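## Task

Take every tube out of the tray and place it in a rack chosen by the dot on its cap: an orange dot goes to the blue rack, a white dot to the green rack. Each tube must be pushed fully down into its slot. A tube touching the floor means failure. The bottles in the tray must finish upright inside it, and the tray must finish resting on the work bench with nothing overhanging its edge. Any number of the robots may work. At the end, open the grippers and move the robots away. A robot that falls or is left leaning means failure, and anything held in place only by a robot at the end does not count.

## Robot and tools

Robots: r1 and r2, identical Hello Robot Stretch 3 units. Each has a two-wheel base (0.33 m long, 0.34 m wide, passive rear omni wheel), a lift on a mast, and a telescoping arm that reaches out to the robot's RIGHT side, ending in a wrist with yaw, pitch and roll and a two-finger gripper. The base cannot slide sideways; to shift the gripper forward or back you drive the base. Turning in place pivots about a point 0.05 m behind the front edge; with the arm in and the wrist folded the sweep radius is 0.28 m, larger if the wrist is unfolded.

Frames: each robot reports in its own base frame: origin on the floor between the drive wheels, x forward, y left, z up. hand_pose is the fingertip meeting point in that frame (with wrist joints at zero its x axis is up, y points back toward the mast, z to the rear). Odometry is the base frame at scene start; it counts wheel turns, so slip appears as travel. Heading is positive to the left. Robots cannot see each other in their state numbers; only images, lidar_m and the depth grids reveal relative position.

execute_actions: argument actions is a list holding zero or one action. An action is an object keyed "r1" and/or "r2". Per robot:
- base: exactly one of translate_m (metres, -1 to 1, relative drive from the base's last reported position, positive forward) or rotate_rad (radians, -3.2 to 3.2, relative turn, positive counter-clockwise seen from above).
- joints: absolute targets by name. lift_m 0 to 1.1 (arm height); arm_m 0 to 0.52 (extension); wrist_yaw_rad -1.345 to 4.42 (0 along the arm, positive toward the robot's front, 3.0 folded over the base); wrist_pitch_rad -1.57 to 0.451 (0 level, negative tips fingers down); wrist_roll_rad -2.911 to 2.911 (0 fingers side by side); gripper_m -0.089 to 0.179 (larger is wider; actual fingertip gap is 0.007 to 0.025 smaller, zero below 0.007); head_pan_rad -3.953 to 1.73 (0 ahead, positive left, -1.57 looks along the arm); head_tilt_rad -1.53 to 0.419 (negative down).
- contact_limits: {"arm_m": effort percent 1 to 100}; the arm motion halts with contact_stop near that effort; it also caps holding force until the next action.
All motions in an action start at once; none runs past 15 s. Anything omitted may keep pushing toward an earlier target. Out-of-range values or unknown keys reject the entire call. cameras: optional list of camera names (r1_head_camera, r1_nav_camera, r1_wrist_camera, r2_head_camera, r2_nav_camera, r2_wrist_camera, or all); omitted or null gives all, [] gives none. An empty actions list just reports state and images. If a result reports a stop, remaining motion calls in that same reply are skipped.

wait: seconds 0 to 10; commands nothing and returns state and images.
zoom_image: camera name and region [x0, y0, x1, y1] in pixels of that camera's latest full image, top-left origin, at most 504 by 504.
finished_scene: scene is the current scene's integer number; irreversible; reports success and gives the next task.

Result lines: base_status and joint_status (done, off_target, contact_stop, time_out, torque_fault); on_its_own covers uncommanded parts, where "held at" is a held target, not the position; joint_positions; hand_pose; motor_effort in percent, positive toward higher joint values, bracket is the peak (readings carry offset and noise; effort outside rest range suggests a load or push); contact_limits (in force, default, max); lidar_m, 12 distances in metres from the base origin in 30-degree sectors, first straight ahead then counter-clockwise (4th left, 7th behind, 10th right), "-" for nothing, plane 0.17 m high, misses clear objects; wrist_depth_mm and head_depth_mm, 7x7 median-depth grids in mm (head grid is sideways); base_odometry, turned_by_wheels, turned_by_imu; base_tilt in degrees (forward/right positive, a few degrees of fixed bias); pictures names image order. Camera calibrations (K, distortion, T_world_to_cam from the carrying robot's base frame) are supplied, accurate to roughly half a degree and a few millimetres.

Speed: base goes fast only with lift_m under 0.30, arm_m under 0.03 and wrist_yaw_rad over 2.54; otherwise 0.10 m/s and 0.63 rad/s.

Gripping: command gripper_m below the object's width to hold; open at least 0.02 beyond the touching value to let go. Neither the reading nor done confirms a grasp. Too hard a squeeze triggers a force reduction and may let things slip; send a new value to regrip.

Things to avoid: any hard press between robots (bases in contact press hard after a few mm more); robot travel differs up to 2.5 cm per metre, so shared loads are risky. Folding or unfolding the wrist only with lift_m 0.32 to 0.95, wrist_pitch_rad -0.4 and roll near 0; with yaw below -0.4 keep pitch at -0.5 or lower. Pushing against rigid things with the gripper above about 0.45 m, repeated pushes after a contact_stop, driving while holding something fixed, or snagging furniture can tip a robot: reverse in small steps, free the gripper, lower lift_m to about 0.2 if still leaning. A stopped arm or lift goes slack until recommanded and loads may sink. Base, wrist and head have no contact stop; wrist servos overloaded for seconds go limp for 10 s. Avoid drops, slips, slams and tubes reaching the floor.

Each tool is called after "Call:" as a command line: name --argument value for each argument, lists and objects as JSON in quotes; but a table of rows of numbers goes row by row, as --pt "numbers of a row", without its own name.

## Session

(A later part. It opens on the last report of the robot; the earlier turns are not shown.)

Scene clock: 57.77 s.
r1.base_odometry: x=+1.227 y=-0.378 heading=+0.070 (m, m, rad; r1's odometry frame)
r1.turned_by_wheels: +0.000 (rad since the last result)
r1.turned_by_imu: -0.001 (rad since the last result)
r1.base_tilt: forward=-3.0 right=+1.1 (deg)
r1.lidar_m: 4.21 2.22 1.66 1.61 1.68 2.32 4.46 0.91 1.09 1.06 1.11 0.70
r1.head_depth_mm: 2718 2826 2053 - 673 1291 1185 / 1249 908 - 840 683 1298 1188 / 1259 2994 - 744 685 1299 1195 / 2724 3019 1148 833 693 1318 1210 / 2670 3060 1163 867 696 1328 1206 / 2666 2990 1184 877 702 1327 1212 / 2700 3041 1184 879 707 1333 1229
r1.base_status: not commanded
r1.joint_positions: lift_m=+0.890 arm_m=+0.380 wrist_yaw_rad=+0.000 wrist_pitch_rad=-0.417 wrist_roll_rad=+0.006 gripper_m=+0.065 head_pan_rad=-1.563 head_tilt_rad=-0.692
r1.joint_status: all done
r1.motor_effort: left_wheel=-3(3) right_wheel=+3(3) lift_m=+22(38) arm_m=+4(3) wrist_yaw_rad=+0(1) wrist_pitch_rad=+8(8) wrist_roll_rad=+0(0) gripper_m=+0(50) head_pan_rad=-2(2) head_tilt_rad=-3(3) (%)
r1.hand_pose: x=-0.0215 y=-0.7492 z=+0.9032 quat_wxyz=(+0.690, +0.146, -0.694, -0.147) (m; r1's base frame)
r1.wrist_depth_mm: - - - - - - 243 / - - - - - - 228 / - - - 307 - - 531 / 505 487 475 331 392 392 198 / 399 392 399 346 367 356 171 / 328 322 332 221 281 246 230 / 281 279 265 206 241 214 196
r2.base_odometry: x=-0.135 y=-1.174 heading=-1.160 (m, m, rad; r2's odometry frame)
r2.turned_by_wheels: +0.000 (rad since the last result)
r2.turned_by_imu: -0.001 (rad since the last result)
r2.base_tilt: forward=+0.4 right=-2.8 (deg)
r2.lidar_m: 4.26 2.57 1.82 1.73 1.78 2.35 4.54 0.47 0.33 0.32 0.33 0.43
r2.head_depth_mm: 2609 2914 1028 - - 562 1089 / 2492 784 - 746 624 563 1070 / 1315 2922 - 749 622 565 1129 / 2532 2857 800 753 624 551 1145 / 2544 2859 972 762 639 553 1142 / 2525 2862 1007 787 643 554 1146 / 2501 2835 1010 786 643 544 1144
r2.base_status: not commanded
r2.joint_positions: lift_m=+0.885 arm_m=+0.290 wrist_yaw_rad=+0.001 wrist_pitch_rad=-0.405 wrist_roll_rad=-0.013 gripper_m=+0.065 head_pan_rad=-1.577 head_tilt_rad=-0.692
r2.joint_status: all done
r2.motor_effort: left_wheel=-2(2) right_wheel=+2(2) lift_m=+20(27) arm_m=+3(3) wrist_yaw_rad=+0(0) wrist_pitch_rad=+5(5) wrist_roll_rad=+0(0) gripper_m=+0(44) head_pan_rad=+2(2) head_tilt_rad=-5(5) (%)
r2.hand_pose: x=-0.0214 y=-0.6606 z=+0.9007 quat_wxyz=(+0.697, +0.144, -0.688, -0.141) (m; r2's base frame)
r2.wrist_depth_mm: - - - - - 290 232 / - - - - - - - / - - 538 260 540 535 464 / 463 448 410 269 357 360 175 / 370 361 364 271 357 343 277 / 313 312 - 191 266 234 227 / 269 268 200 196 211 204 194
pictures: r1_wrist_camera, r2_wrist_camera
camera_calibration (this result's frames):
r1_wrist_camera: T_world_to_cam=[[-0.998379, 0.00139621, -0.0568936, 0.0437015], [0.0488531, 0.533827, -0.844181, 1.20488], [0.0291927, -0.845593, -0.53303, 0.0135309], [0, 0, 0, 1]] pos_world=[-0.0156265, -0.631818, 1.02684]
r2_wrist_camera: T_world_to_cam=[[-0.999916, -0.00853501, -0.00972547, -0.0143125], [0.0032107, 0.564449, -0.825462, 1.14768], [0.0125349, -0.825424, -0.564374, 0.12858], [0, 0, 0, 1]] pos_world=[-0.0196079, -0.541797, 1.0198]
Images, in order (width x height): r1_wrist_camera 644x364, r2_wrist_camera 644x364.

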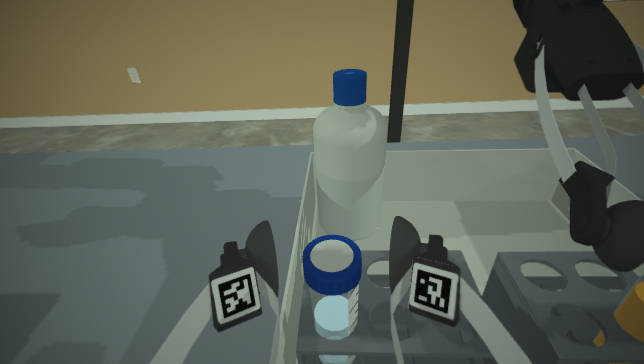

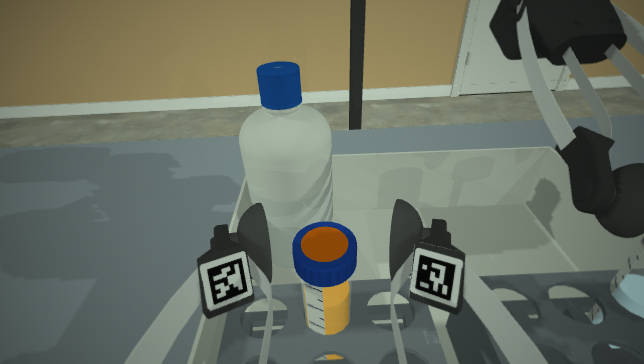

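Call:
execute_actions --actions '[{"r1":{"joints":{"arm_m":0.397,"lift_m":0.868}},"r2":{"base":{"translate_m":0.003},"joints":{"arm_m":0.302,"lift_m":0.865}}}]' --cameras '["r1_wrist_camera","r2_wrist_camera"]'

Call:
execute_actions --actions '[{"r1":{"joints":{"gripper_m":0.005}},"r2":{"joints":{"gripper_m":0.005}}}]' --cameras '["r1_wrist_camera","r2_wrist_camera","r1_head_camera"]'

Scene clock: 63.17 s.
r1.base_odometry: x=+1.227 y=-0.378 heading=+0.070 (m, m, rad; r1's odometry frame)
r1.turned_by_wheels: +0.000 (rad since the last result)
r1.turned_by_imu: -0.001 (rad since the last result)
r1.base_tilt: forward=-3.0 right=+1.0 (deg)
r1.lidar_m: 4.21 2.22 1.67 1.61 1.68 2.32 4.47 0.91 1.10 1.06 1.10 0.70
r1.head_depth_mm: 2647 880 900 - 659 1289 1180 / 2550 915 - 788 681 1282 1191 / 1298 3006 - 741 685 1305 1199 / 2701 3014 1159 834 694 1312 1209 / 2659 2993 1169 869 697 1320 1222 / 2686 3007 1184 878 702 1325 1225 / 2715 3084 1191 876 707 1336 1227
r1.base_status: not commanded
r1.joint_positions: lift_m=+0.868 arm_m=+0.397 wrist_yaw_rad=+0.000 wrist_pitch_rad=-0.417 wrist_roll_rad=+0.006 gripper_m=+0.065 head_pan_rad=-1.563 head_tilt_rad=-0.692
r1.joint_status: all done
r1.motor_effort: left_wheel=-3(3) right_wheel=+3(3) lift_m=+23(24) arm_m=+4(4) wrist_yaw_rad=+0(0) wrist_pitch_rad=+8(7) wrist_roll_rad=+0(1) gripper_m=+0(0) head_pan_rad=-2(3) head_tilt_rad=-3(3) (%)
r1.hand_pose: x=-0.0215 y=-0.7662 z=+0.8812 quat_wxyz=(+0.690, +0.146, -0.694, -0.147) (m; r1's base frame)
r1.wrist_depth_mm: - - - - - - 221 / - - - - - - 209 / - - - 277 357 - 330 / 461 448 439 308 371 367 299 / 364 359 368 251 339 327 225 / 303 297 304 191 255 221 196 / 258 255 244 180 178 201 189
r2.base_odometry: x=-0.134 y=-1.176 heading=-1.160 (m, m, rad; r2's odometry frame)
r2.turned_by_wheels: +0.000 (rad since the last result)
r2.turned_by_imu: -0.001 (rad since the last result)
r2.base_tilt: forward=+0.3 right=-2.8 (deg)
r2.lidar_m: 4.27 2.57 1.82 1.73 1.77 2.35 4.54 0.47 0.33 0.32 0.33 0.43
r2.head_depth_mm: 2643 2897 993 - - 560 1088 / 2561 786 - 749 623 563 1074 / 1339 2859 - 738 622 565 1133 / 1337 2866 799 753 623 553 1133 / 2564 2884 967 783 640 554 1138 / 2547 2814 1008 783 641 554 1136 / 2501 2844 1019 789 645 543 1145
r2.base_status: done
r2.joint_positions: lift_m=+0.865 arm_m=+0.302 wrist_yaw_rad=+0.001 wrist_pitch_rad=-0.405 wrist_roll_rad=-0.013 gripper_m=+0.065 head_pan_rad=-1.577 head_tilt_rad=-0.692
r2.joint_status: all done
r2.motor_effort: left_wheel=-2(3) right_wheel=+2(6) lift_m=+20(17) arm_m=+3(5) wrist_yaw_rad=+1(0) wrist_pitch_rad=+5(5) wrist_roll_rad=+0(0) gripper_m=+1(1) head_pan_rad=+2(3) head_tilt_rad=-4(3) (%)
r2.hand_pose: x=-0.0214 y=-0.6726 z=+0.8807 quat_wxyz=(+0.697, +0.144, -0.688, -0.141) (m; r2's base frame)
r2.wrist_depth_mm: - - - - - - 210 / - - - - - - 212 / - - 461 230 498 489 325 / 420 408 377 251 343 345 179 / 344 337 322 152 326 312 283 / 285 286 - 168 213 219 203 / 247 245 177 174 175 201 174
pictures: r1_wrist_camera, r2_wrist_camera
camera_calibration (this result's frames):
r1_wrist_camera: T_world_to_cam=[[-0.998379, 0.00139637, -0.0568936, 0.042473], [0.048853, 0.53383, -0.84418, 1.19538], [0.0291927, -0.845591, -0.533033, -0.0125759], [0, 0, 0, 1]] pos_world=[-0.0156265, -0.648821, 1.00483]
r2_wrist_camera: T_world_to_cam=[[-0.999916, -0.00853502, -0.00972542, -0.0146096], [0.00321066, 0.564449, -0.825462, 1.13794], [0.0125348, -0.825424, -0.564374, 0.107375], [0, 0, 0, 1]] pos_world=[-0.0196079, -0.553802, 0.999781]
Images, in order (width x height): r1_wrist_camera 644x364, r2_wrist_camera 644x364.

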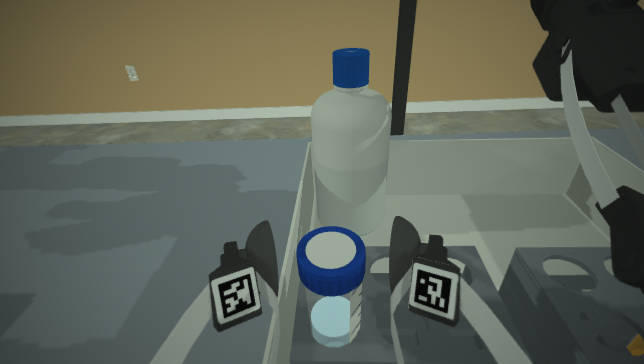

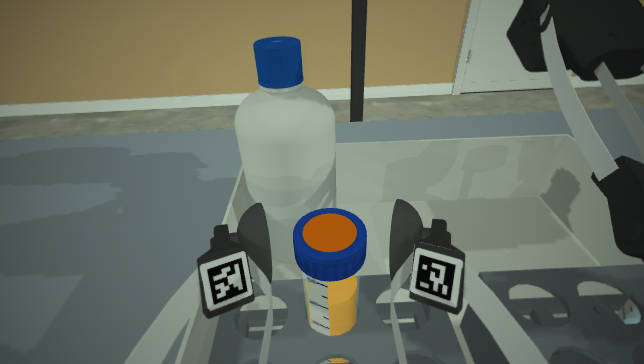

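Scene clock: 64.27 s.
r1.base_odometry: x=+1.227 y=-0.378 heading=+0.070 (m, m, rad; r1's odometry frame)
r1.turned_by_wheels: +0.000 (rad since the last result)
r1.turned_by_imu: +0.000 (rad since the last result)
r1.base_tilt: forward=-3.0 right=+1.1 (deg)
r1.lidar_m: 4.23 2.23 1.67 1.61 1.68 2.32 4.46 0.91 1.10 1.06 1.11 0.70
r1.head_depth_mm: 2691 885 998 - 660 1285 1189 / 2589 917 - 788 679 1294 1194 / 1294 3014 - 740 686 1304 1199 / 2708 3029 1148 836 690 1309 1198 / 2739 2991 1163 872 694 1322 1211 / 2727 3042 1179 877 700 1331 1225 / 2705 3018 1200 875 710 1333 1224
r1.base_status: not commanded
r1.joint_positions: lift_m=+0.868 arm_m=+0.397 wrist_yaw_rad=+0.000 wrist_pitch_rad=-0.418 wrist_roll_rad=+0.006 gripper_m=+0.006 head_pan_rad=-1.563 head_tilt_rad=-0.692
r1.joint_status: all done
r1.motor_effort: left_wheel=-3(4) right_wheel=+3(3) lift_m=+23(23) arm_m=+4(4) wrist_yaw_rad=+0(0) wrist_pitch_rad=+8(9) wrist_roll_rad=+0(0) gripper_m=-11(93) head_pan_rad=-2(2) head_tilt_rad=-3(3) (%)
r1.hand_pose: x=-0.0215 y=-0.7660 z=+0.8809 quat_wxyz=(+0.690, +0.147, -0.693, -0.148) (m; r1's base frame)
r1.wrist_depth_mm: - - - - - - 219 / - - - - - - 208 / - - - 277 357 - 346 / 457 453 440 309 373 367 329 / 361 358 345 250 334 327 312 / 300 297 296 149 - 218 204 / 257 253 246 179 178 201 189
r2.base_odometry: x=-0.134 y=-1.176 heading=-1.160 (m, m, rad; r2's odometry frame)
r2.turned_by_wheels: +0.000 (rad since the last result)
r2.turned_by_imu: +0.000 (rad since the last result)
r2.base_tilt: forward=+0.4 right=-2.7 (deg)
r2.lidar_m: 4.27 2.57 1.82 1.73 1.77 2.35 4.54 0.47 0.33 0.32 0.33 0.43
r2.head_depth_mm: 2603 2917 983 - - 560 1088 / 2571 783 - 747 622 562 1070 / 1330 2872 - 739 623 565 1135 / 1340 2865 816 757 623 553 1133 / 2538 2887 970 784 641 553 1143 / 2530 2876 1006 782 642 554 1145 / 2497 2824 1018 785 643 543 1144
r2.base_status: not commanded
r2.joint_positions: lift_m=+0.865 arm_m=+0.302 wrist_yaw_rad=+0.001 wrist_pitch_rad=-0.407 wrist_roll_rad=-0.013 gripper_m=+0.006 head_pan_rad=-1.577 head_tilt_rad=-0.692
r2.joint_status: all done
r2.motor_effort: left_wheel=-2(2) right_wheel=+2(2) lift_m=+20(20) arm_m=+3(4) wrist_yaw_rad=+0(0) wrist_pitch_rad=+6(6) wrist_roll_rad=+0(0) gripper_m=-14(86) head_pan_rad=+2(2) head_tilt_rad=-5(5) (%)
r2.hand_pose: x=-0.0214 y=-0.6724 z=+0.8803 quat_wxyz=(+0.697, +0.144, -0.688, -0.142) (m; r2's base frame)
r2.wrist_depth_mm: - - - - - - 210 / - - - - - - 212 / - - 468 229 511 488 429 / 421 405 377 253 350 346 283 / 340 332 308 150 327 311 285 / 286 281 269 162 220 218 204 / 250 246 178 173 173 176 173
pictures: r1_head_camera (sideways: a quarter turn clockwise sets it upright), r1_wrist_camera, r2_wrist_camera
camera_calibration (this result's frames):
r1_head_camera: T_world_to_cam=[[0.0184283, 0.615939, -0.787578, 1.04536], [0.998904, 0.0225629, 0.0410188, -0.0488998], [0.0430351, -0.78747, -0.614848, 0.757252], [0, 0, 0, 1]] pos_world=[-0.00300647, -0.0464611, 1.2909]
r1_wrist_camera: T_world_to_cam=[[-0.998379, 0.00148024, -0.0568915, 0.0425163], [0.0488522, 0.535098, -0.843376, 1.19526], [0.0291941, -0.844789, -0.534303, -0.010862], [0, 0, 0, 1]] pos_world=[-0.0156263, -0.648818, 1.00466]
r2_wrist_camera: T_world_to_cam=[[-0.999916, -0.00851824, -0.00973952, -0.014588], [0.00320964, 0.565905, -0.824464, 1.13759], [0.0125346, -0.824426, -0.56583, 0.10928], [0, 0, 0, 1]] pos_world=[-0.0196078, -0.553798, 0.999592]
Images, in order (width x height): r1_head_camera 896x504, r1_wrist_camera 644x364, r2_wrist_camera 644x364.

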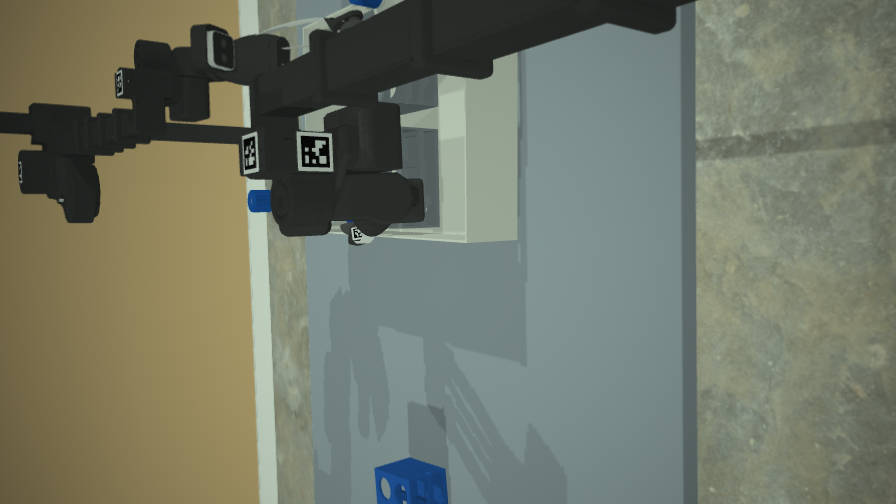

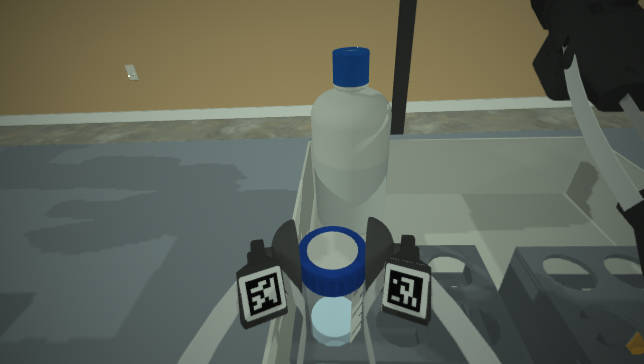

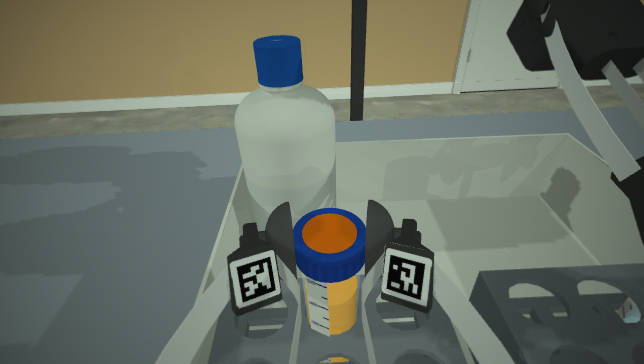

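Call:
execute_actions --actions '[{"r1":{"joints":{"lift_m":0.99}},"r2":{"joints":{"lift_m":0.99}}}]' --cameras '["r1_wrist_camera","r2_wrist_camera"]'

Call:
execute_actions --actions '[{"r1":{"joints":{"arm_m":0.15}},"r2":{"joints":{"arm_m":0.04}}}]' --cameras '["r1_wrist_camera","r2_wrist_camera"]'

Scene clock: 72.23 s.
r1.base_odometry: x=+1.227 y=-0.378 heading=+0.070 (m, m, rad; r1's odometry frame)
r1.turned_by_wheels: +0.000 (rad since the last result)
r1.turned_by_imu: -0.001 (rad since the last result)
r1.base_tilt: forward=-3.0 right=+1.1 (deg)
r1.lidar_m: 4.20 2.22 1.67 1.61 1.68 2.32 4.46 0.91 1.10 1.06 1.11 0.70
r1.head_depth_mm: 802 - 968 711 675 1288 1178 / 798 - 1032 844 682 1293 1191 / 2677 - 993 853 685 1300 1203 / 2702 3012 1105 835 692 1318 1209 / 2721 2999 1163 869 698 1328 1210 / 2694 2998 1181 879 702 1329 1209 / 2673 3039 1192 875 709 1322 1218
r1.base_status: not commanded
r1.joint_positions: lift_m=+0.990 arm_m=+0.397 wrist_yaw_rad=+0.000 wrist_pitch_rad=-0.419 wrist_roll_rad=+0.006 gripper_m=+0.006 head_pan_rad=-1.563 head_tilt_rad=-0.692
r1.joint_status: all done
r1.motor_effort: left_wheel=-3(3) right_wheel=+3(3) lift_m=+36(36) arm_m=+4(3) wrist_yaw_rad=+0(1) wrist_pitch_rad=+9(9) wrist_roll_rad=+1(0) gripper_m=-11(12) head_pan_rad=-2(2) head_tilt_rad=-4(3) (%)
r1.hand_pose: x=-0.0215 y=-0.7658 z=+1.0020 quat_wxyz=(+0.690, +0.147, -0.693, -0.148) (m; r1's base frame)
r1.wrist_depth_mm: - - - - - - 216 / - - - - - - 208 / - - - - - - - / - - - - - - 576 / 553 536 527 327 428 422 486 / 456 446 449 149 - 415 386 / 391 379 375 297 317 356 308
r2.base_odometry: x=-0.134 y=-1.176 heading=-1.160 (m, m, rad; r2's odometry frame)
r2.turned_by_wheels: +0.000 (rad since the last result)
r2.turned_by_imu: -0.001 (rad since the last result)
r2.base_tilt: forward=+0.3 right=-2.7 (deg)
r2.lidar_m: 4.27 2.57 1.82 1.73 1.78 2.35 4.52 0.47 0.33 0.32 0.33 0.43
r2.head_depth_mm: 2528 - 914 590 628 562 1086 / 693 2871 912 745 621 562 1070 / 1283 - 918 758 624 564 1136 / 2538 - 833 753 622 553 1137 / 2514 2887 966 783 640 554 1142 / 2524 2868 1010 785 642 555 1138 / 2489 2782 1012 788 646 546 1146
r2.base_status: not commanded
r2.joint_positions: lift_m=+0.990 arm_m=+0.302 wrist_yaw_rad=+0.001 wrist_pitch_rad=-0.408 wrist_roll_rad=-0.013 gripper_m=+0.006 head_pan_rad=-1.577 head_tilt_rad=-0.692
r2.joint_status: all done
r2.motor_effort: left_wheel=-2(2) right_wheel=+1(2) lift_m=+26(25) arm_m=+3(3) wrist_yaw_rad=+1(1) wrist_pitch_rad=+6(6) wrist_roll_rad=+0(0) gripper_m=-13(14) head_pan_rad=+3(2) head_tilt_rad=-5(6) (%)
r2.hand_pose: x=-0.0214 y=-0.6723 z=+1.0047 quat_wxyz=(+0.697, +0.145, -0.688, -0.142) (m; r2's base frame)
r2.wrist_depth_mm: - - - - - - 214 / - - - - - - 214 / - - - - - - - / - - - - 613 594 564 / 533 511 529 150 517 460 477 / 442 438 443 161 408 402 408 / 377 381 366 195 362 361 303
pictures: r1_wrist_camera, r2_wrist_camera
camera_calibration (this result's frames):
r1_wrist_camera: T_world_to_cam=[[-0.998379, 0.00154664, -0.0568892, 0.0494567], [0.0488525, 0.536061, -0.842765, 1.29748], [0.0291926, -0.844178, -0.535268, 0.0554224], [0, 0, 0, 1]] pos_world=[-0.0156265, -0.648818, 1.12595]
r2_wrist_camera: T_world_to_cam=[[-0.999916, -0.00850847, -0.00974747, -0.0133606], [0.00320854, 0.566772, -0.823868, 1.24009], [0.0125345, -0.823831, -0.566697, 0.181054], [0, 0, 0, 1]] pos_world=[-0.0196078, -0.553802, 1.12414]
Images, in order (width x height): r1_wrist_camera 644x364, r2_wrist_camera 644x364.

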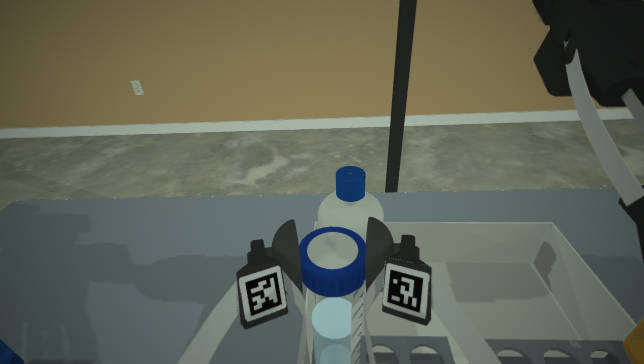

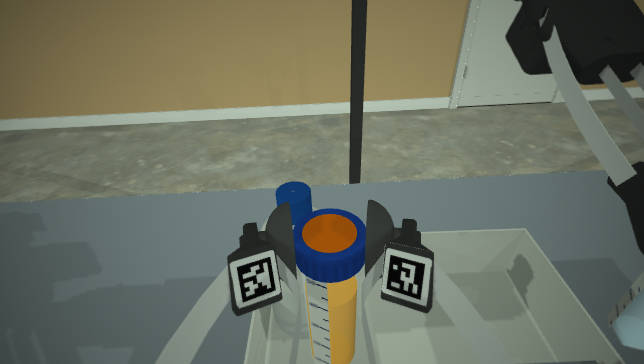

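Scene clock: 75.40 s.
r1.base_odometry: x=+1.227 y=-0.378 heading=+0.070 (m, m, rad; r1's odometry frame)
r1.turned_by_wheels: +0.000 (rad since the last result)
r1.turned_by_imu: -0.001 (rad since the last result)
r1.base_tilt: forward=-3.1 right=+1.1 (deg)
r1.lidar_m: 4.22 2.23 1.66 1.61 1.68 2.32 4.45 0.91 1.10 1.06 1.11 0.70
r1.head_depth_mm: 2631 2859 - - 676 1285 1185 / 1011 1469 - - 681 1298 1192 / 2663 2988 - - 684 1297 1203 / 2715 2965 1152 837 690 1313 1208 / 2704 3014 1160 870 698 1318 1212 / 2698 3000 1172 882 701 1326 1220 / 2701 3028 1197 876 706 1331 1216
r1.base_status: not commanded
r1.joint_positions: lift_m=+0.990 arm_m=+0.150 wrist_yaw_rad=+0.000 wrist_pitch_rad=-0.420 wrist_roll_rad=+0.006 gripper_m=+0.006 head_pan_rad=-1.563 head_tilt_rad=-0.692
r1.joint_status: all done
r1.motor_effort: left_wheel=-4(3) right_wheel=+3(3) lift_m=+36(36) arm_m=-1(4) wrist_yaw_rad=-1(0) wrist_pitch_rad=+9(9) wrist_roll_rad=+1(0) gripper_m=-11(11) head_pan_rad=-3(2) head_tilt_rad=-4(3) (%)
r1.hand_pose: x=-0.0215 y=-0.5194 z=+1.0019 quat_wxyz=(+0.690, +0.147, -0.693, -0.148) (m; r1's base frame)
r1.wrist_depth_mm: - - - - - - - / - - - - - - - / - - - 757 - - 757 / 720 677 658 587 618 581 598 / 488 516 523 424 459 429 294 / 453 440 444 148 - 339 316 / 388 383 373 326 334 320 333
r2.base_odometry: x=-0.134 y=-1.176 heading=-1.160 (m, m, rad; r2's odometry frame)
r2.turned_by_wheels: +0.000 (rad since the last result)
r2.turned_by_imu: +0.000 (rad since the last result)
r2.base_tilt: forward=+0.3 right=-2.8 (deg)
r2.lidar_m: 4.25 2.58 1.82 1.73 1.78 2.35 4.53 0.47 0.33 0.32 0.33 0.43
r2.head_depth_mm: 2592 2908 - - - 889 1088 / 2480 2889 1082 - - 556 1076 / 1342 2878 1085 - - 541 1142 / 2536 2798 815 - 625 552 1145 / 2529 2856 970 779 639 554 1137 / 2539 2864 1016 783 641 556 1140 / 2482 2840 1010 787 642 543 1138
r2.base_status: not commanded
r2.joint_positions: lift_m=+0.990 arm_m=+0.040 wrist_yaw_rad=+0.001 wrist_pitch_rad=-0.408 wrist_roll_rad=-0.013 gripper_m=+0.006 head_pan_rad=-1.577 head_tilt_rad=-0.692
r2.joint_status: all done
r2.motor_effort: left_wheel=-2(2) right_wheel=+2(2) lift_m=+26(26) arm_m=-3(4) wrist_yaw_rad=+0(0) wrist_pitch_rad=+6(6) wrist_roll_rad=+0(0) gripper_m=-13(14) head_pan_rad=+2(2) head_tilt_rad=-6(4) (%)
r2.hand_pose: x=-0.0214 y=-0.4109 z=+1.0047 quat_wxyz=(+0.697, +0.145, -0.688, -0.143) (m; r2's base frame)
r2.wrist_depth_mm: - - - - - - - / - - - - - - - / - - 808 614 634 762 738 / 640 650 633 543 584 567 577 / 477 518 523 149 469 310 469 / 446 442 440 160 410 296 396 / 381 383 363 196 313 304 340
pictures: r1_wrist_camera, r2_wrist_camera
camera_calibration (this result's frames):
r1_wrist_camera: T_world_to_cam=[[-0.998379, 0.00158005, -0.0568882, 0.0490844], [0.0488518, 0.536571, -0.84244, 1.16521], [0.0291935, -0.843854, -0.535779, 0.264044], [0, 0, 0, 1]] pos_world=[-0.0156264, -0.402484, 1.12588]
r2_wrist_camera: T_world_to_cam=[[-0.999916, -0.00849469, -0.00975031, -0.0111319], [0.00321424, 0.567065, -0.823667, 1.09183], [0.0125259, -0.823629, -0.56699, 0.396664], [0, 0, 0, 1]] pos_world=[-0.0196089, -0.29253, 1.1241]
Images, in order (width x height): r1_wrist_camera 644x364, r2_wrist_camera 644x364.

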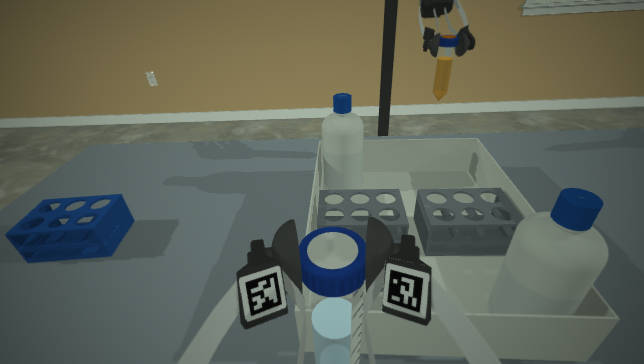

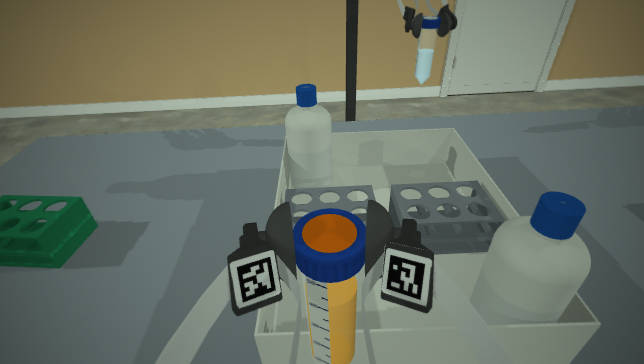

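Call:
execute_actions --actions '[{"r1":{"base":{"translate_m":-0.62},"joints":{"lift_m":0.95}},"r2":{"base":{"translate_m":-0.58},"joints":{"lift_m":0.95}}}]' --cameras '["r1_wrist_camera","r2_wrist_camera"]'

Call:
zoom_image --camera "r1_wrist_camera" --region '[200,120,480,280]'

Call:
zoom_image --camera "r2_wrist_camera" --region '[200,120,480,280]'

Scene clock: 86.47 s.
r1.base_odometry: x=+0.609 y=-0.422 heading=+0.070 (m, m, rad; r1's odometry frame)
r1.turned_by_wheels: +0.000 (rad since the last result)
r1.turned_by_imu: -0.001 (rad since the last result)
r1.base_tilt: forward=-3.1 right=+1.1 (deg)
r1.lidar_m: 4.80 2.22 1.67 1.62 1.68 2.33 3.85 3.99 0.45 1.05 1.09 1.25
r1.head_depth_mm: 2635 2954 - - 658 684 886 / 2691 2982 - - 661 1294 1194 / 2690 2941 3055 - 652 1298 1196 / 2762 3030 2861 849 691 622 1204 / 2714 2999 1165 875 698 628 1209 / 2698 3075 1174 876 701 631 1210 / 2692 2985 1199 851 710 633 1226
r1.base_status: done
r1.joint_positions: lift_m=+0.950 arm_m=+0.150 wrist_yaw_rad=+0.000 wrist_pitch_rad=-0.420 wrist_roll_rad=+0.006 gripper_m=+0.006 head_pan_rad=-1.563 head_tilt_rad=-0.692
r1.joint_status: all done
r1.motor_effort: left_wheel=-3(9) right_wheel=+3(4) lift_m=+24(33) arm_m=-1(1) wrist_yaw_rad=-1(1) wrist_pitch_rad=+9(9) wrist_roll_rad=+0(1) gripper_m=-11(11) head_pan_rad=-2(2) head_tilt_rad=-3(3) (%)
r1.hand_pose: x=-0.0215 y=-0.5194 z=+0.9624 quat_wxyz=(+0.690, +0.147, -0.693, -0.148) (m; r1's base frame)
r1.wrist_depth_mm: - - - - - - - / - - - - - - - / - - 781 757 741 - - / 538 564 589 550 553 - - / 423 475 470 402 455 462 - / 389 398 398 148 - 369 - / 346 343 334 312 325 323 -
r2.base_odometry: x=-0.366 y=-0.645 heading=-1.160 (m, m, rad; r2's odometry frame)
r2.turned_by_wheels: +0.000 (rad since the last result)
r2.turned_by_imu: -0.003 (rad since the last result)
r2.base_tilt: forward=+0.4 right=-2.8 (deg)
r2.lidar_m: 1.14 2.54 1.79 1.70 1.74 2.31 3.94 4.07 0.36 0.34 0.35 0.47
r2.head_depth_mm: 2631 2986 2511 - - - 1107 / 2598 2933 1038 - - 1224 1054 / 2594 2922 1003 - - - 1096 / 2573 2884 1001 - 616 1224 1094 / 2584 2921 1007 782 642 581 1143 / 2549 2853 1012 784 641 568 1135 / 2524 2849 1011 792 645 568 1142
r2.base_status: done
r2.joint_positions: lift_m=+0.950 arm_m=+0.040 wrist_yaw_rad=+0.001 wrist_pitch_rad=-0.409 wrist_roll_rad=-0.013 gripper_m=+0.006 head_pan_rad=-1.577 head_tilt_rad=-0.692
r2.joint_status: all done
r2.motor_effort: left_wheel=-1(7) right_wheel=+2(3) lift_m=+20(30) arm_m=-3(3) wrist_yaw_rad=+0(0) wrist_pitch_rad=+6(6) wrist_roll_rad=+0(0) gripper_m=-13(13) head_pan_rad=+3(2) head_tilt_rad=-5(5) (%)
r2.hand_pose: x=-0.0214 y=-0.4109 z=+0.9649 quat_wxyz=(+0.697, +0.145, -0.688, -0.143) (m; r2's base frame)
r2.wrist_depth_mm: - - - - - - - / - - - - - - - / 636 687 728 700 679 - - / 476 547 549 489 511 - - / 427 450 469 149 454 431 - / 392 395 396 160 365 369 - / 339 343 326 196 326 318 330
pictures: r1_wrist_camera, r2_wrist_camera
camera_calibration (this result's frames):
r1_wrist_camera: T_world_to_cam=[[-0.998379, 0.00159727, -0.0568876, 0.0468463], [0.048852, 0.53682, -0.842282, 1.13191], [0.029193, -0.843696, -0.536028, 0.243242], [0, 0, 0, 1]] pos_world=[-0.0156264, -0.402482, 1.08643]
r2_wrist_camera: T_world_to_cam=[[-0.999916, -0.0084889, -0.00975469, -0.0115128], [0.00321429, 0.567514, -0.823357, 1.05889], [0.0125253, -0.82332, -0.567439, 0.374721], [0, 0, 0, 1]] pos_world=[-0.0196089, -0.29252, 1.08437]
Images, in order (width x height): r1_wrist_camera 644x364, r2_wrist_camera 644x364.

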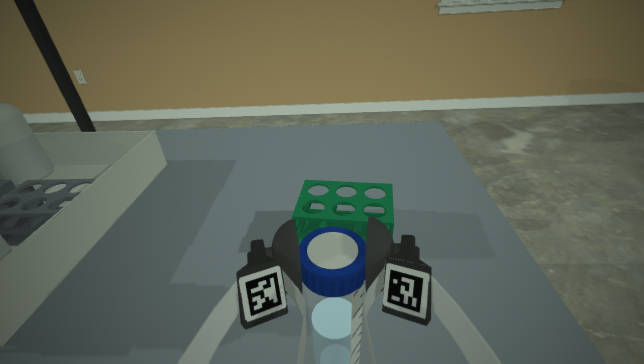

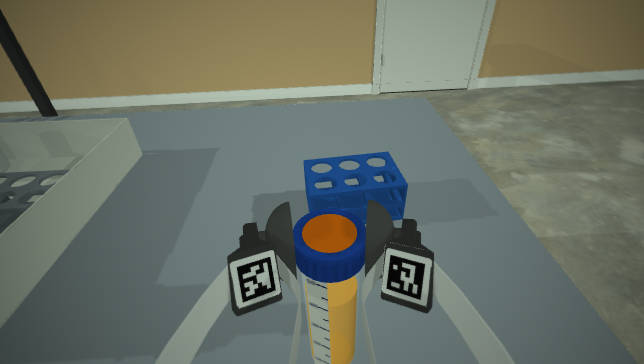

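Region (200, 120, 480, 280) of r1_wrist_camera's 644x364 image, scaled by 1.800; it fills the top 288 rows of this view, and the rest is white.

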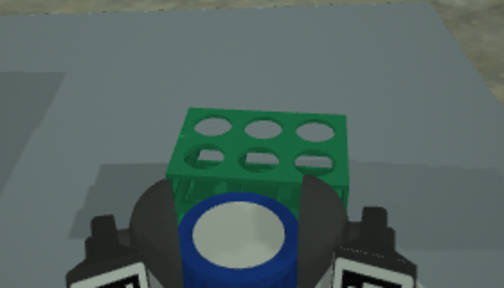

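Region (200, 120, 480, 280) of r2_wrist_camera's 644x364 image, scaled by 1.800; it fills the top 288 rows of this view, and the rest is white.

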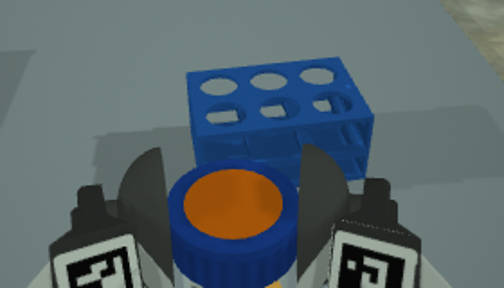

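Call:
execute_actions --actions '[{"r1":{"base":{"translate_m":-0.017},"joints":{"arm_m":0.363,"head_pan_rad":-1.75,"head_tilt_rad":-0.5}},"r2":{"base":{"translate_m":-0.037},"joints":{"arm_m":0.288,"head_pan_rad":-1.75,"head_tilt_rad":-0.5}}}]' --cameras '[]'

Call:
execute_actions --actions '[{"r1":{"joints":{"lift_m":0.93,"head_pan_rad":-0.6,"head_tilt_rad":-0.3}},"r2":{"joints":{"lift_m":0.927,"head_pan_rad":-0.6,"head_tilt_rad":-0.3}}}]' --cameras '["r1_wrist_camera","r2_wrist_camera","r1_head_camera","r2_head_camera"]'

Scene clock: 96.30 s.
r1.base_odometry: x=+0.592 y=-0.423 heading=+0.070 (m, m, rad; r1's odometry frame)
r1.turned_by_wheels: +0.000 (rad since the last result)
r1.turned_by_imu: -0.001 (rad since the last result)
r1.base_tilt: forward=-3.0 right=+1.1 (deg)
r1.lidar_m: 4.84 2.23 1.67 1.62 1.69 2.33 3.82 4.01 0.44 1.05 1.10 1.28
r1.head_depth_mm: 2791 3010 3322 2862 - - 661 / 2783 2996 3270 - 781 663 591 / 2720 2933 3195 1052 843 667 582 / 2712 2906 3099 1054 823 673 582 / 2671 2833 3035 - 816 676 571 / 2629 2844 3039 2886 872 681 562 / 2565 2779 3008 2888 877 688 563
r1.base_status: done
r1.joint_positions: lift_m=+0.950 arm_m=+0.363 wrist_yaw_rad=+0.000 wrist_pitch_rad=-0.420 wrist_roll_rad=+0.006 gripper_m=+0.006 head_pan_rad=-1.743 head_tilt_rad=-0.507
r1.joint_status: all done
r1.motor_effort: left_wheel=-2(10) right_wheel=+2(5) lift_m=+23(23) arm_m=+4(4) wrist_yaw_rad=+0(0) wrist_pitch_rad=+9(10) wrist_roll_rad=+0(0) gripper_m=-11(11) head_pan_rad=-3(14) head_tilt_rad=+3(16) (%)
r1.hand_pose: x=-0.0215 y=-0.7317 z=+0.9624 quat_wxyz=(+0.690, +0.147, -0.693, -0.148) (m; r1's base frame)
r1.wrist_depth_mm: - - - - - - - / - - - - - - - / - - - - - - - / 614 601 583 564 549 - - / 436 479 471 454 458 483 - / 386 395 399 149 - 374 - / 346 336 327 254 306 319 -
r2.base_odometry: x=-0.380 y=-0.611 heading=-1.160 (m, m, rad; r2's odometry frame)
r2.turned_by_wheels: +0.000 (rad since the last result)
r2.turned_by_imu: -0.001 (rad since the last result)
r2.base_tilt: forward=+0.3 right=-2.7 (deg)
r2.lidar_m: 1.14 2.53 1.79 1.70 1.74 2.31 3.92 4.02 0.37 0.35 0.36 0.47
r2.head_depth_mm: 2781 3131 3281 2531 - - 1169 / 2731 3021 3241 - 733 595 631 / 2623 2923 3164 960 762 613 551 / 2585 2837 3041 925 764 615 538 / 2553 2793 2986 - 742 618 526 / 2467 2736 2908 1025 764 618 516 / 2442 2671 2924 1030 774 621 516
r2.base_status: done
r2.joint_positions: lift_m=+0.950 arm_m=+0.288 wrist_yaw_rad=+0.001 wrist_pitch_rad=-0.409 wrist_roll_rad=-0.013 gripper_m=+0.006 head_pan_rad=-1.743 head_tilt_rad=-0.507
r2.joint_status: all done
r2.motor_effort: left_wheel=-2(7) right_wheel=+1(3) lift_m=+20(20) arm_m=+3(5) wrist_yaw_rad=+0(0) wrist_pitch_rad=+6(6) wrist_roll_rad=+0(0) gripper_m=-13(13) head_pan_rad=-2(11) head_tilt_rad=+5(29) (%)
r2.hand_pose: x=-0.0214 y=-0.6581 z=+0.9649 quat_wxyz=(+0.697, +0.145, -0.688, -0.143) (m; r2's base frame)
r2.wrist_depth_mm: - - - - - - - / - - - - - - - / - - - - - - - / 571 567 559 536 544 - - / 467 464 463 150 449 - - / 390 388 389 161 352 373 - / 340 335 318 196 315 321 -
pictures: none
No camera images: the call's "cameras" was empty. Leave "cameras" out to get every camera's image.

Scene clock: 97.47 s.
r1.base_odometry: x=+0.592 y=-0.423 heading=+0.070 (m, m, rad; r1's odometry frame)
r1.turned_by_wheels: +0.000 (rad since the last result)
r1.turned_by_imu: +0.000 (rad since the last result)
r1.base_tilt: forward=-3.0 right=+1.1 (deg)
r1.lidar_m: 4.86 2.22 1.67 1.62 1.69 2.33 3.82 4.00 0.44 1.05 1.10 1.27
r1.head_depth_mm: 3492 3658 3702 3814 1028 779 646 / 3719 - - - 1161 832 670 / - - - - 1170 840 1422 / - - - - 1190 888 1569 / 3939 - - - 1200 1875 1533 / 3784 - - - 2442 1887 1543 / 3807 - - - 2890 2046 1593
r1.base_status: not commanded
r1.joint_positions: lift_m=+0.930 arm_m=+0.363 wrist_yaw_rad=+0.000 wrist_pitch_rad=-0.420 wrist_roll_rad=+0.006 gripper_m=+0.006 head_pan_rad=-0.607 head_tilt_rad=-0.310
r1.joint_status: all done
r1.motor_effort: left_wheel=-3(2) right_wheel=+2(2) lift_m=+23(21) arm_m=+4(4) wrist_yaw_rad=+0(0) wrist_pitch_rad=+9(9) wrist_roll_rad=+0(1) gripper_m=-11(11) head_pan_rad=+3(28) head_tilt_rad=+4(18) (%)
r1.hand_pose: x=-0.0215 y=-0.7317 z=+0.9424 quat_wxyz=(+0.690, +0.147, -0.693, -0.148) (m; r1's base frame)
r1.wrist_depth_mm: - - - - - - - / - - - - - - - / - - - - - - - / 577 568 540 522 518 - - / 414 451 442 426 435 433 - / 368 370 370 148 - 349 - / 324 319 304 235 288 300 -
r2.base_odometry: x=-0.380 y=-0.611 heading=-1.160 (m, m, rad; r2's odometry frame)
r2.turned_by_wheels: +0.000 (rad since the last result)
r2.turned_by_imu: +0.000 (rad since the last result)
r2.base_tilt: forward=+0.4 right=-2.7 (deg)
r2.lidar_m: 1.14 2.53 1.79 1.70 1.74 2.31 3.92 4.04 0.36 0.35 0.36 0.47
r2.head_depth_mm: 2985 3047 3151 3326 985 687 585 / 3307 3449 3607 3559 898 667 589 / 3611 3912 - 3620 944 730 592 / - - - 1443 969 746 1296 / - - - 3635 1015 780 1415 / - - - 3748 1020 1701 1336 / - - - 3713 1208 1613 1422
r2.base_status: not commanded
r2.joint_positions: lift_m=+0.927 arm_m=+0.288 wrist_yaw_rad=+0.001 wrist_pitch_rad=-0.409 wrist_roll_rad=-0.013 gripper_m=+0.006 head_pan_rad=-0.607 head_tilt_rad=-0.310
r2.joint_status: all done
r2.motor_effort: left_wheel=-1(2) right_wheel=+2(2) lift_m=+20(19) arm_m=+4(3) wrist_yaw_rad=+0(0) wrist_pitch_rad=+6(6) wrist_roll_rad=+0(0) gripper_m=-13(12) head_pan_rad=+2(29) head_tilt_rad=+6(29) (%)
r2.hand_pose: x=-0.0214 y=-0.6581 z=+0.9419 quat_wxyz=(+0.697, +0.145, -0.688, -0.143) (m; r2's base frame)
r2.wrist_depth_mm: - - - - - - - / - - - - - - - / - - - - - - - / 527 521 517 496 494 - - / 433 429 435 150 421 434 - / 360 357 359 160 326 346 - / 317 313 289 194 287 295 -
pictures: r1_head_camera (sideways: a quarter turn clockwise sets it upright), r1_wrist_camera, r2_head_camera (sideways: a quarter turn clockwise sets it upright), r2_wrist_camera
camera_calibration (this result's frames):
r1_head_camera: T_world_to_cam=[[-0.215069, 0.177585, -0.960317, 1.27211], [0.546108, 0.837084, 0.0324924, -0.0350558], [0.809636, -0.517449, -0.277012, 0.312974], [0, 0, 0, 1]] pos_world=[0.0393407, -0.0346156, 1.30946]
r1_wrist_camera: T_world_to_cam=[[-0.998379, 0.00166148, -0.0568874, 0.0460799], [0.0488859, 0.536829, -0.842274, 1.22904], [0.0291394, -0.843689, -0.53604, 0.053394], [0, 0, 0, 1]] pos_world=[-0.0156332, -0.614812, 1.06643]
r2_head_camera: T_world_to_cam=[[-0.248147, 0.196054, -0.948676, 1.25846], [0.576979, 0.816564, 0.0178303, -0.0241193], [0.77815, -0.542942, -0.315748, 0.359512], [0, 0, 0, 1]] pos_world=[0.0464457, -0.0318378, 1.30782]
r2_wrist_camera: T_world_to_cam=[[-0.999917, -0.00837749, -0.00975485, -0.0137877], [0.00327758, 0.567519, -0.823354, 1.18029], [0.0124337, -0.823318, -0.567445, 0.158101], [0, 0, 0, 1]] pos_world=[-0.0196209, -0.539785, 1.06138]
Images, in order (width x height): r1_head_camera 896x504, r1_wrist_camera 644x364, r2_head_camera 896x504, r2_wrist_camera 644x364.

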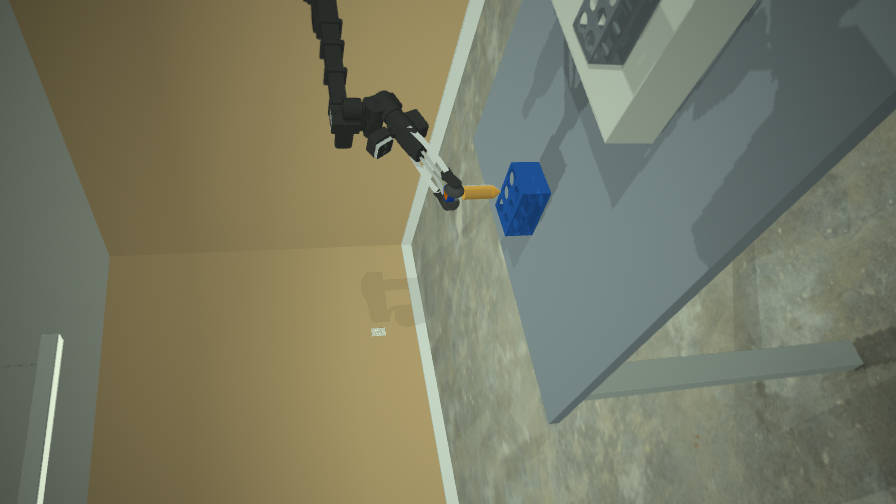

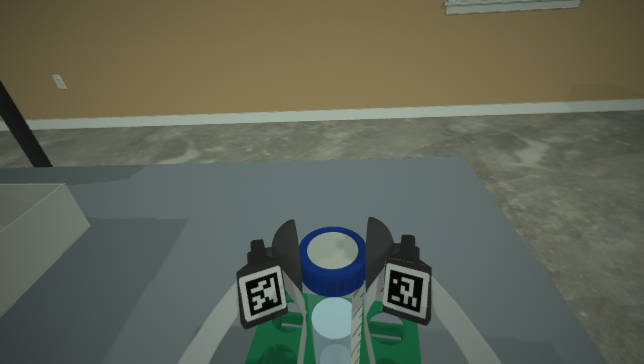

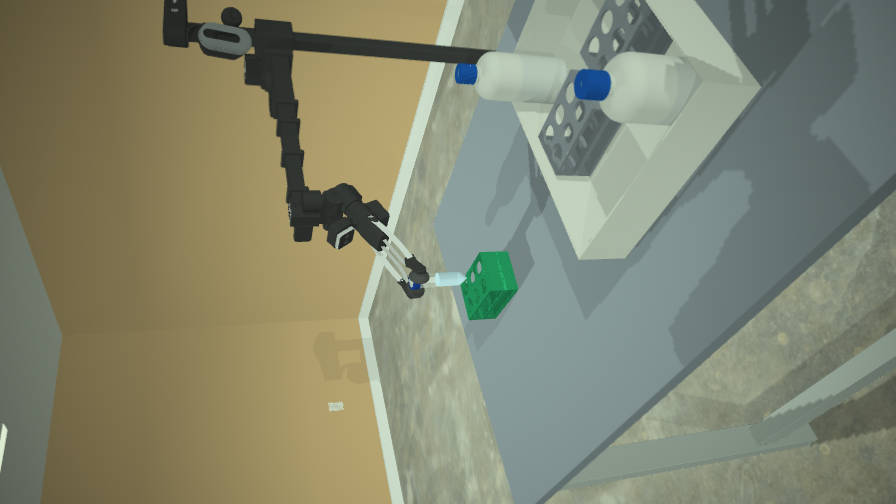

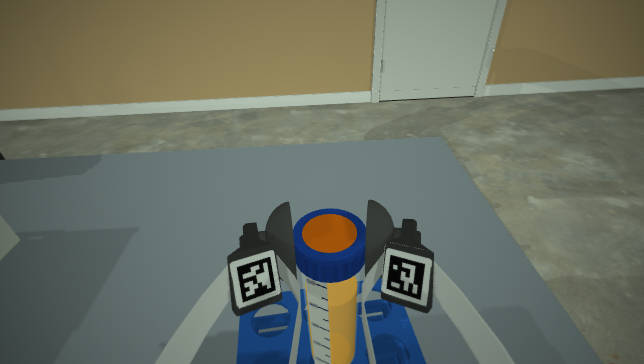

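Call:
zoom_image --camera "r1_head_camera" --region '[430,150,560,250]'

Call:
zoom_image --camera "r2_head_camera" --region '[395,235,525,335]'

Call:
zoom_image --camera "r1_wrist_camera" --region '[220,264,440,364]'

Call:
zoom_image --camera "r2_wrist_camera" --region '[220,264,440,364]'

Region (430, 150, 560, 250) of r1_head_camera's 896x504 image, scaled by 3.877, with more detail than that image has; it fills the top 388 rows of this view, and the rest is white.

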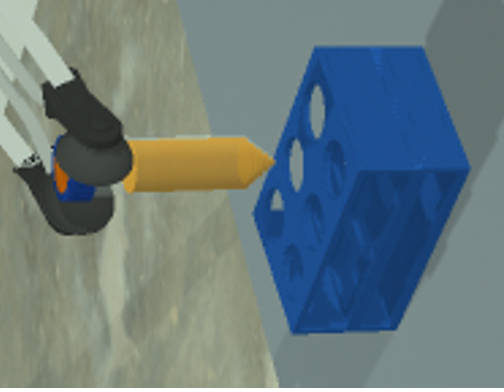

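Region (395, 235, 525, 335) of r2_head_camera's 896x504 image, scaled by 3.877, with more detail than that image has; it fills the top 388 rows of this view, and the rest is white.

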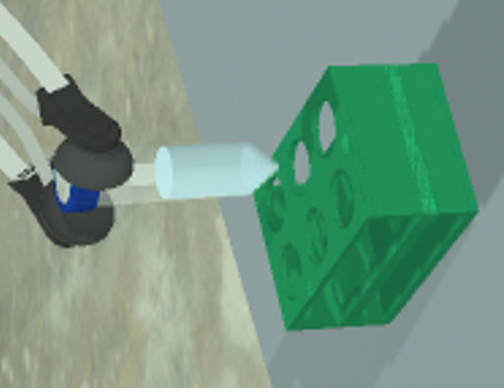

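Region (220, 264, 440, 364) of r1_wrist_camera's 644x364 image, scaled by 2.291; it fills the top 229 rows of this view, and the rest is white.

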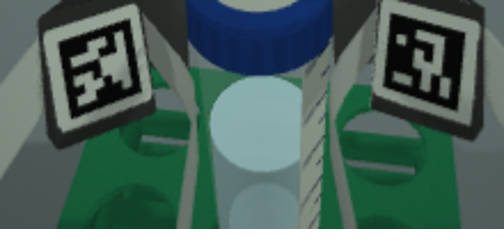

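Region (220, 264, 440, 364) of r2_wrist_camera's 644x364 image, scaled by 2.291; it fills the top 229 rows of this view, and the rest is white.

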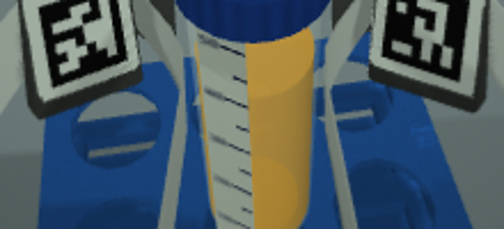

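Well aligned.

Call:
execute_actions --actions '[{"r1":{"joints":{"lift_m":0.895}},"r2":{"joints":{"lift_m":0.892}}}]' --cameras '["r1_wrist_camera","r2_wrist_camera","r1_head_camera","r2_head_camera"]'

Call:
zoom_image --camera "r1_head_camera" --region '[430,150,560,250]'

Call:
zoom_image --camera "r2_head_camera" --region '[395,235,525,335]'

Scene clock: 107.43 s.
r1.base_odometry: x=+0.592 y=-0.423 heading=+0.070 (m, m, rad; r1's odometry frame)
r1.turned_by_wheels: +0.000 (rad since the last result)
r1.turned_by_imu: -0.001 (rad since the last result)
r1.base_tilt: forward=-2.9 right=+1.1 (deg)
r1.lidar_m: 4.85 2.22 1.67 1.62 1.69 2.33 3.81 3.99 0.44 1.05 1.10 1.27
r1.head_depth_mm: 3473 3560 3720 3851 1030 779 648 / 3697 - - 3809 1164 832 673 / - - - - 1163 843 1440 / - - - - 1178 881 1579 / 3959 - - - 1197 1882 1519 / 3932 - - - 2465 1924 1544 / 3799 - - - 2893 2049 1592
r1.base_status: not commanded
r1.joint_positions: lift_m=+0.895 arm_m=+0.363 wrist_yaw_rad=+0.001 wrist_pitch_rad=-0.419 wrist_roll_rad=+0.006 gripper_m=+0.006 head_pan_rad=-0.607 head_tilt_rad=-0.310
r1.joint_status: all done
r1.motor_effort: left_wheel=-2(3) right_wheel=+2(2) lift_m=+23(18) arm_m=+4(4) wrist_yaw_rad=-1(1) wrist_pitch_rad=+9(9) wrist_roll_rad=+1(0) gripper_m=-11(11) head_pan_rad=+3(2) head_tilt_rad=+4(4) (%)
r1.hand_pose: x=-0.0213 y=-0.7319 z=+0.9078 quat_wxyz=(+0.690, +0.147, -0.693, -0.147) (m; r1's base frame)
r1.wrist_depth_mm: - - - - - - - / - - - - - - - / - - - - - - - / 422 497 475 472 461 - - / 388 395 389 377 384 365 - / 336 328 333 149 - 308 - / 285 283 263 202 233 266 264
r2.base_odometry: x=-0.380 y=-0.611 heading=-1.160 (m, m, rad; r2's odometry frame)
r2.turned_by_wheels: +0.000 (rad since the last result)
r2.turned_by_imu: +0.000 (rad since the last result)
r2.base_tilt: forward=+0.4 right=-2.7 (deg)
r2.lidar_m: 1.14 2.54 1.79 1.70 1.74 2.31 3.91 4.00 0.36 0.35 0.36 0.47
r2.head_depth_mm: 3005 3047 3223 3322 980 689 586 / 3302 3496 3619 3604 901 670 590 / 3661 3857 - 1535 945 729 591 / - - - 1338 963 749 1296 / - - - 3688 1011 780 1411 / - - - 3746 1020 1721 1333 / - - - 3816 1211 1618 1413
r2.base_status: not commanded
r2.joint_positions: lift_m=+0.892 arm_m=+0.288 wrist_yaw_rad=+0.001 wrist_pitch_rad=-0.408 wrist_roll_rad=-0.013 gripper_m=+0.006 head_pan_rad=-0.607 head_tilt_rad=-0.310
r2.joint_status: all done
r2.motor_effort: left_wheel=-1(1) right_wheel=+2(1) lift_m=+20(23) arm_m=+3(4) wrist_yaw_rad=+0(0) wrist_pitch_rad=+6(6) wrist_roll_rad=+0(0) gripper_m=-13(13) head_pan_rad=+2(3) head_tilt_rad=+6(8) (%)
r2.hand_pose: x=-0.0214 y=-0.6582 z=+0.9071 quat_wxyz=(+0.697, +0.145, -0.688, -0.142) (m; r2's base frame)
r2.wrist_depth_mm: - - - - - - - / - - - - - - - / - - - 576 544 - - / 470 457 448 443 434 - - / 377 369 381 149 369 359 - / 318 316 315 160 273 299 - / 279 274 229 194 241 262 260
pictures: r1_head_camera (sideways: a quarter turn clockwise sets it upright), r1_wrist_camera, r2_head_camera (sideways: a quarter turn clockwise sets it upright), r2_wrist_camera
camera_calibration (this result's frames):
r1_head_camera: T_world_to_cam=[[-0.215059, 0.17756, -0.960324, 1.27212], [0.546062, 0.837114, 0.0324917, -0.0350546], [0.80967, -0.517409, -0.276987, 0.312942], [0, 0, 0, 1]] pos_world=[0.0393424, -0.0346137, 1.30947]
r1_wrist_camera: T_world_to_cam=[[-0.99838, 0.000727718, -0.0568927, 0.0436214], [0.0484314, 0.535659, -0.843044, 1.19977], [0.0298616, -0.844434, -0.534827, 0.0330205], [0, 0, 0, 1]] pos_world=[-0.0155418, -0.614816, 1.0316]
r2_head_camera: T_world_to_cam=[[-0.248136, 0.196025, -0.948685, 1.25847], [0.576933, 0.816597, 0.0178305, -0.0241193], [0.778188, -0.542903, -0.31572, 0.359477], [0, 0, 0, 1]] pos_world=[0.0464473, -0.0318355, 1.30782]
r2_wrist_camera: T_world_to_cam=[[-0.999917, -0.00838842, -0.00975137, -0.0141376], [0.00327934, 0.566802, -0.823847, 1.15168], [0.0124379, -0.823811, -0.566728, 0.137283], [0, 0, 0, 1]] pos_world=[-0.0196207, -0.539801, 1.02648]
Images, in order (width x height): r1_head_camera 896x504, r1_wrist_camera 644x364, r2_head_camera 896x504, r2_wrist_camera 644x364.

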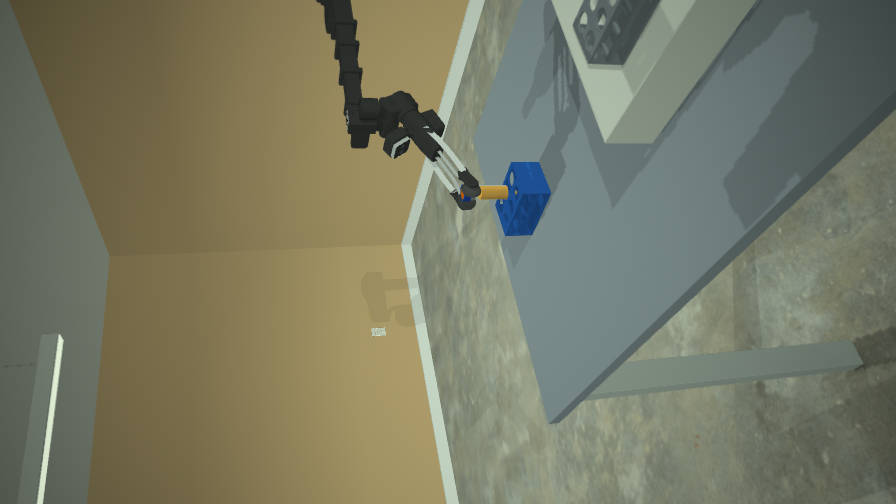

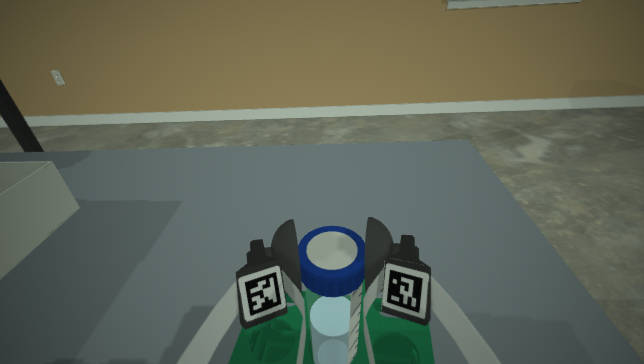

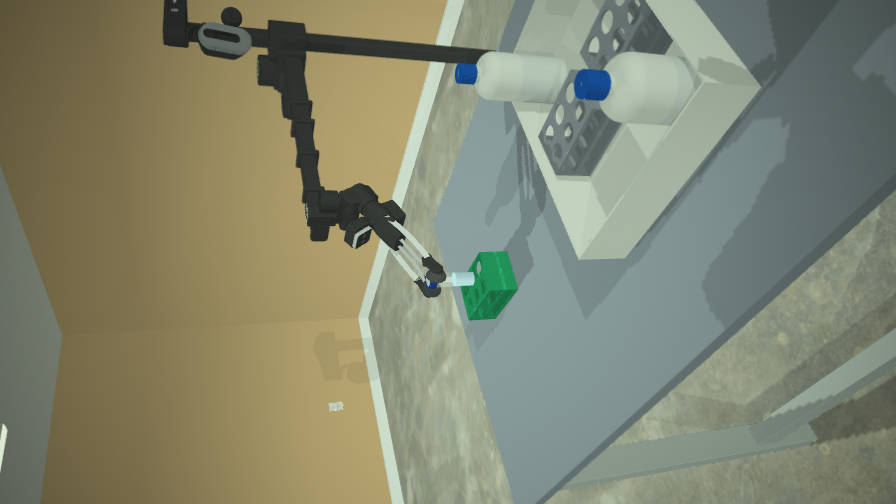

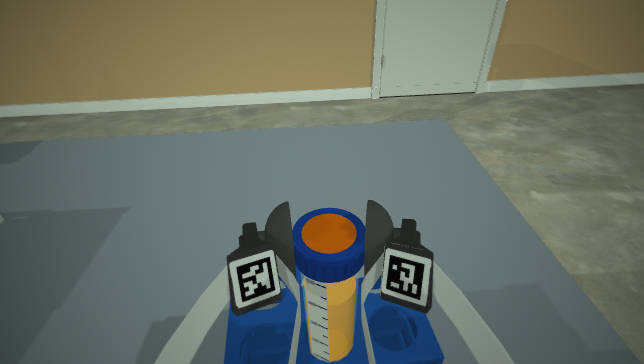

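Region (430, 150, 560, 250) of r1_head_camera's 896x504 image, scaled by 3.877, with more detail than that image has; it fills the top 388 rows of this view, and the rest is white.

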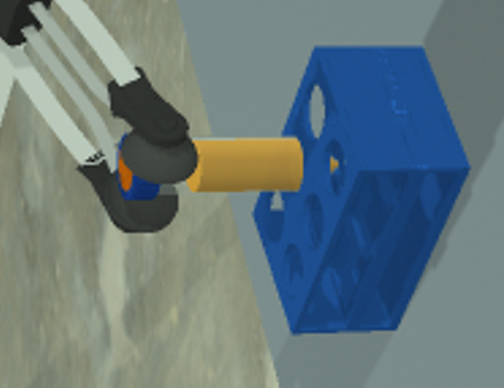

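Region (395, 235, 525, 335) of r2_head_camera's 896x504 image, scaled by 3.877, with more detail than that image has; it fills the top 388 rows of this view, and the rest is white.

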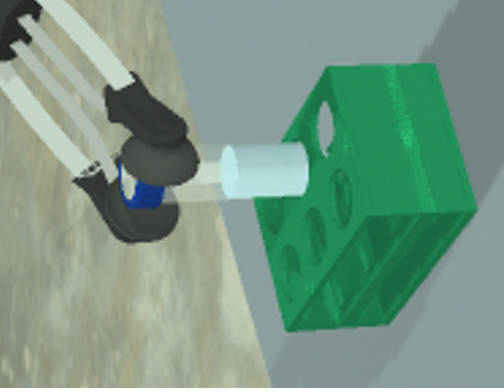

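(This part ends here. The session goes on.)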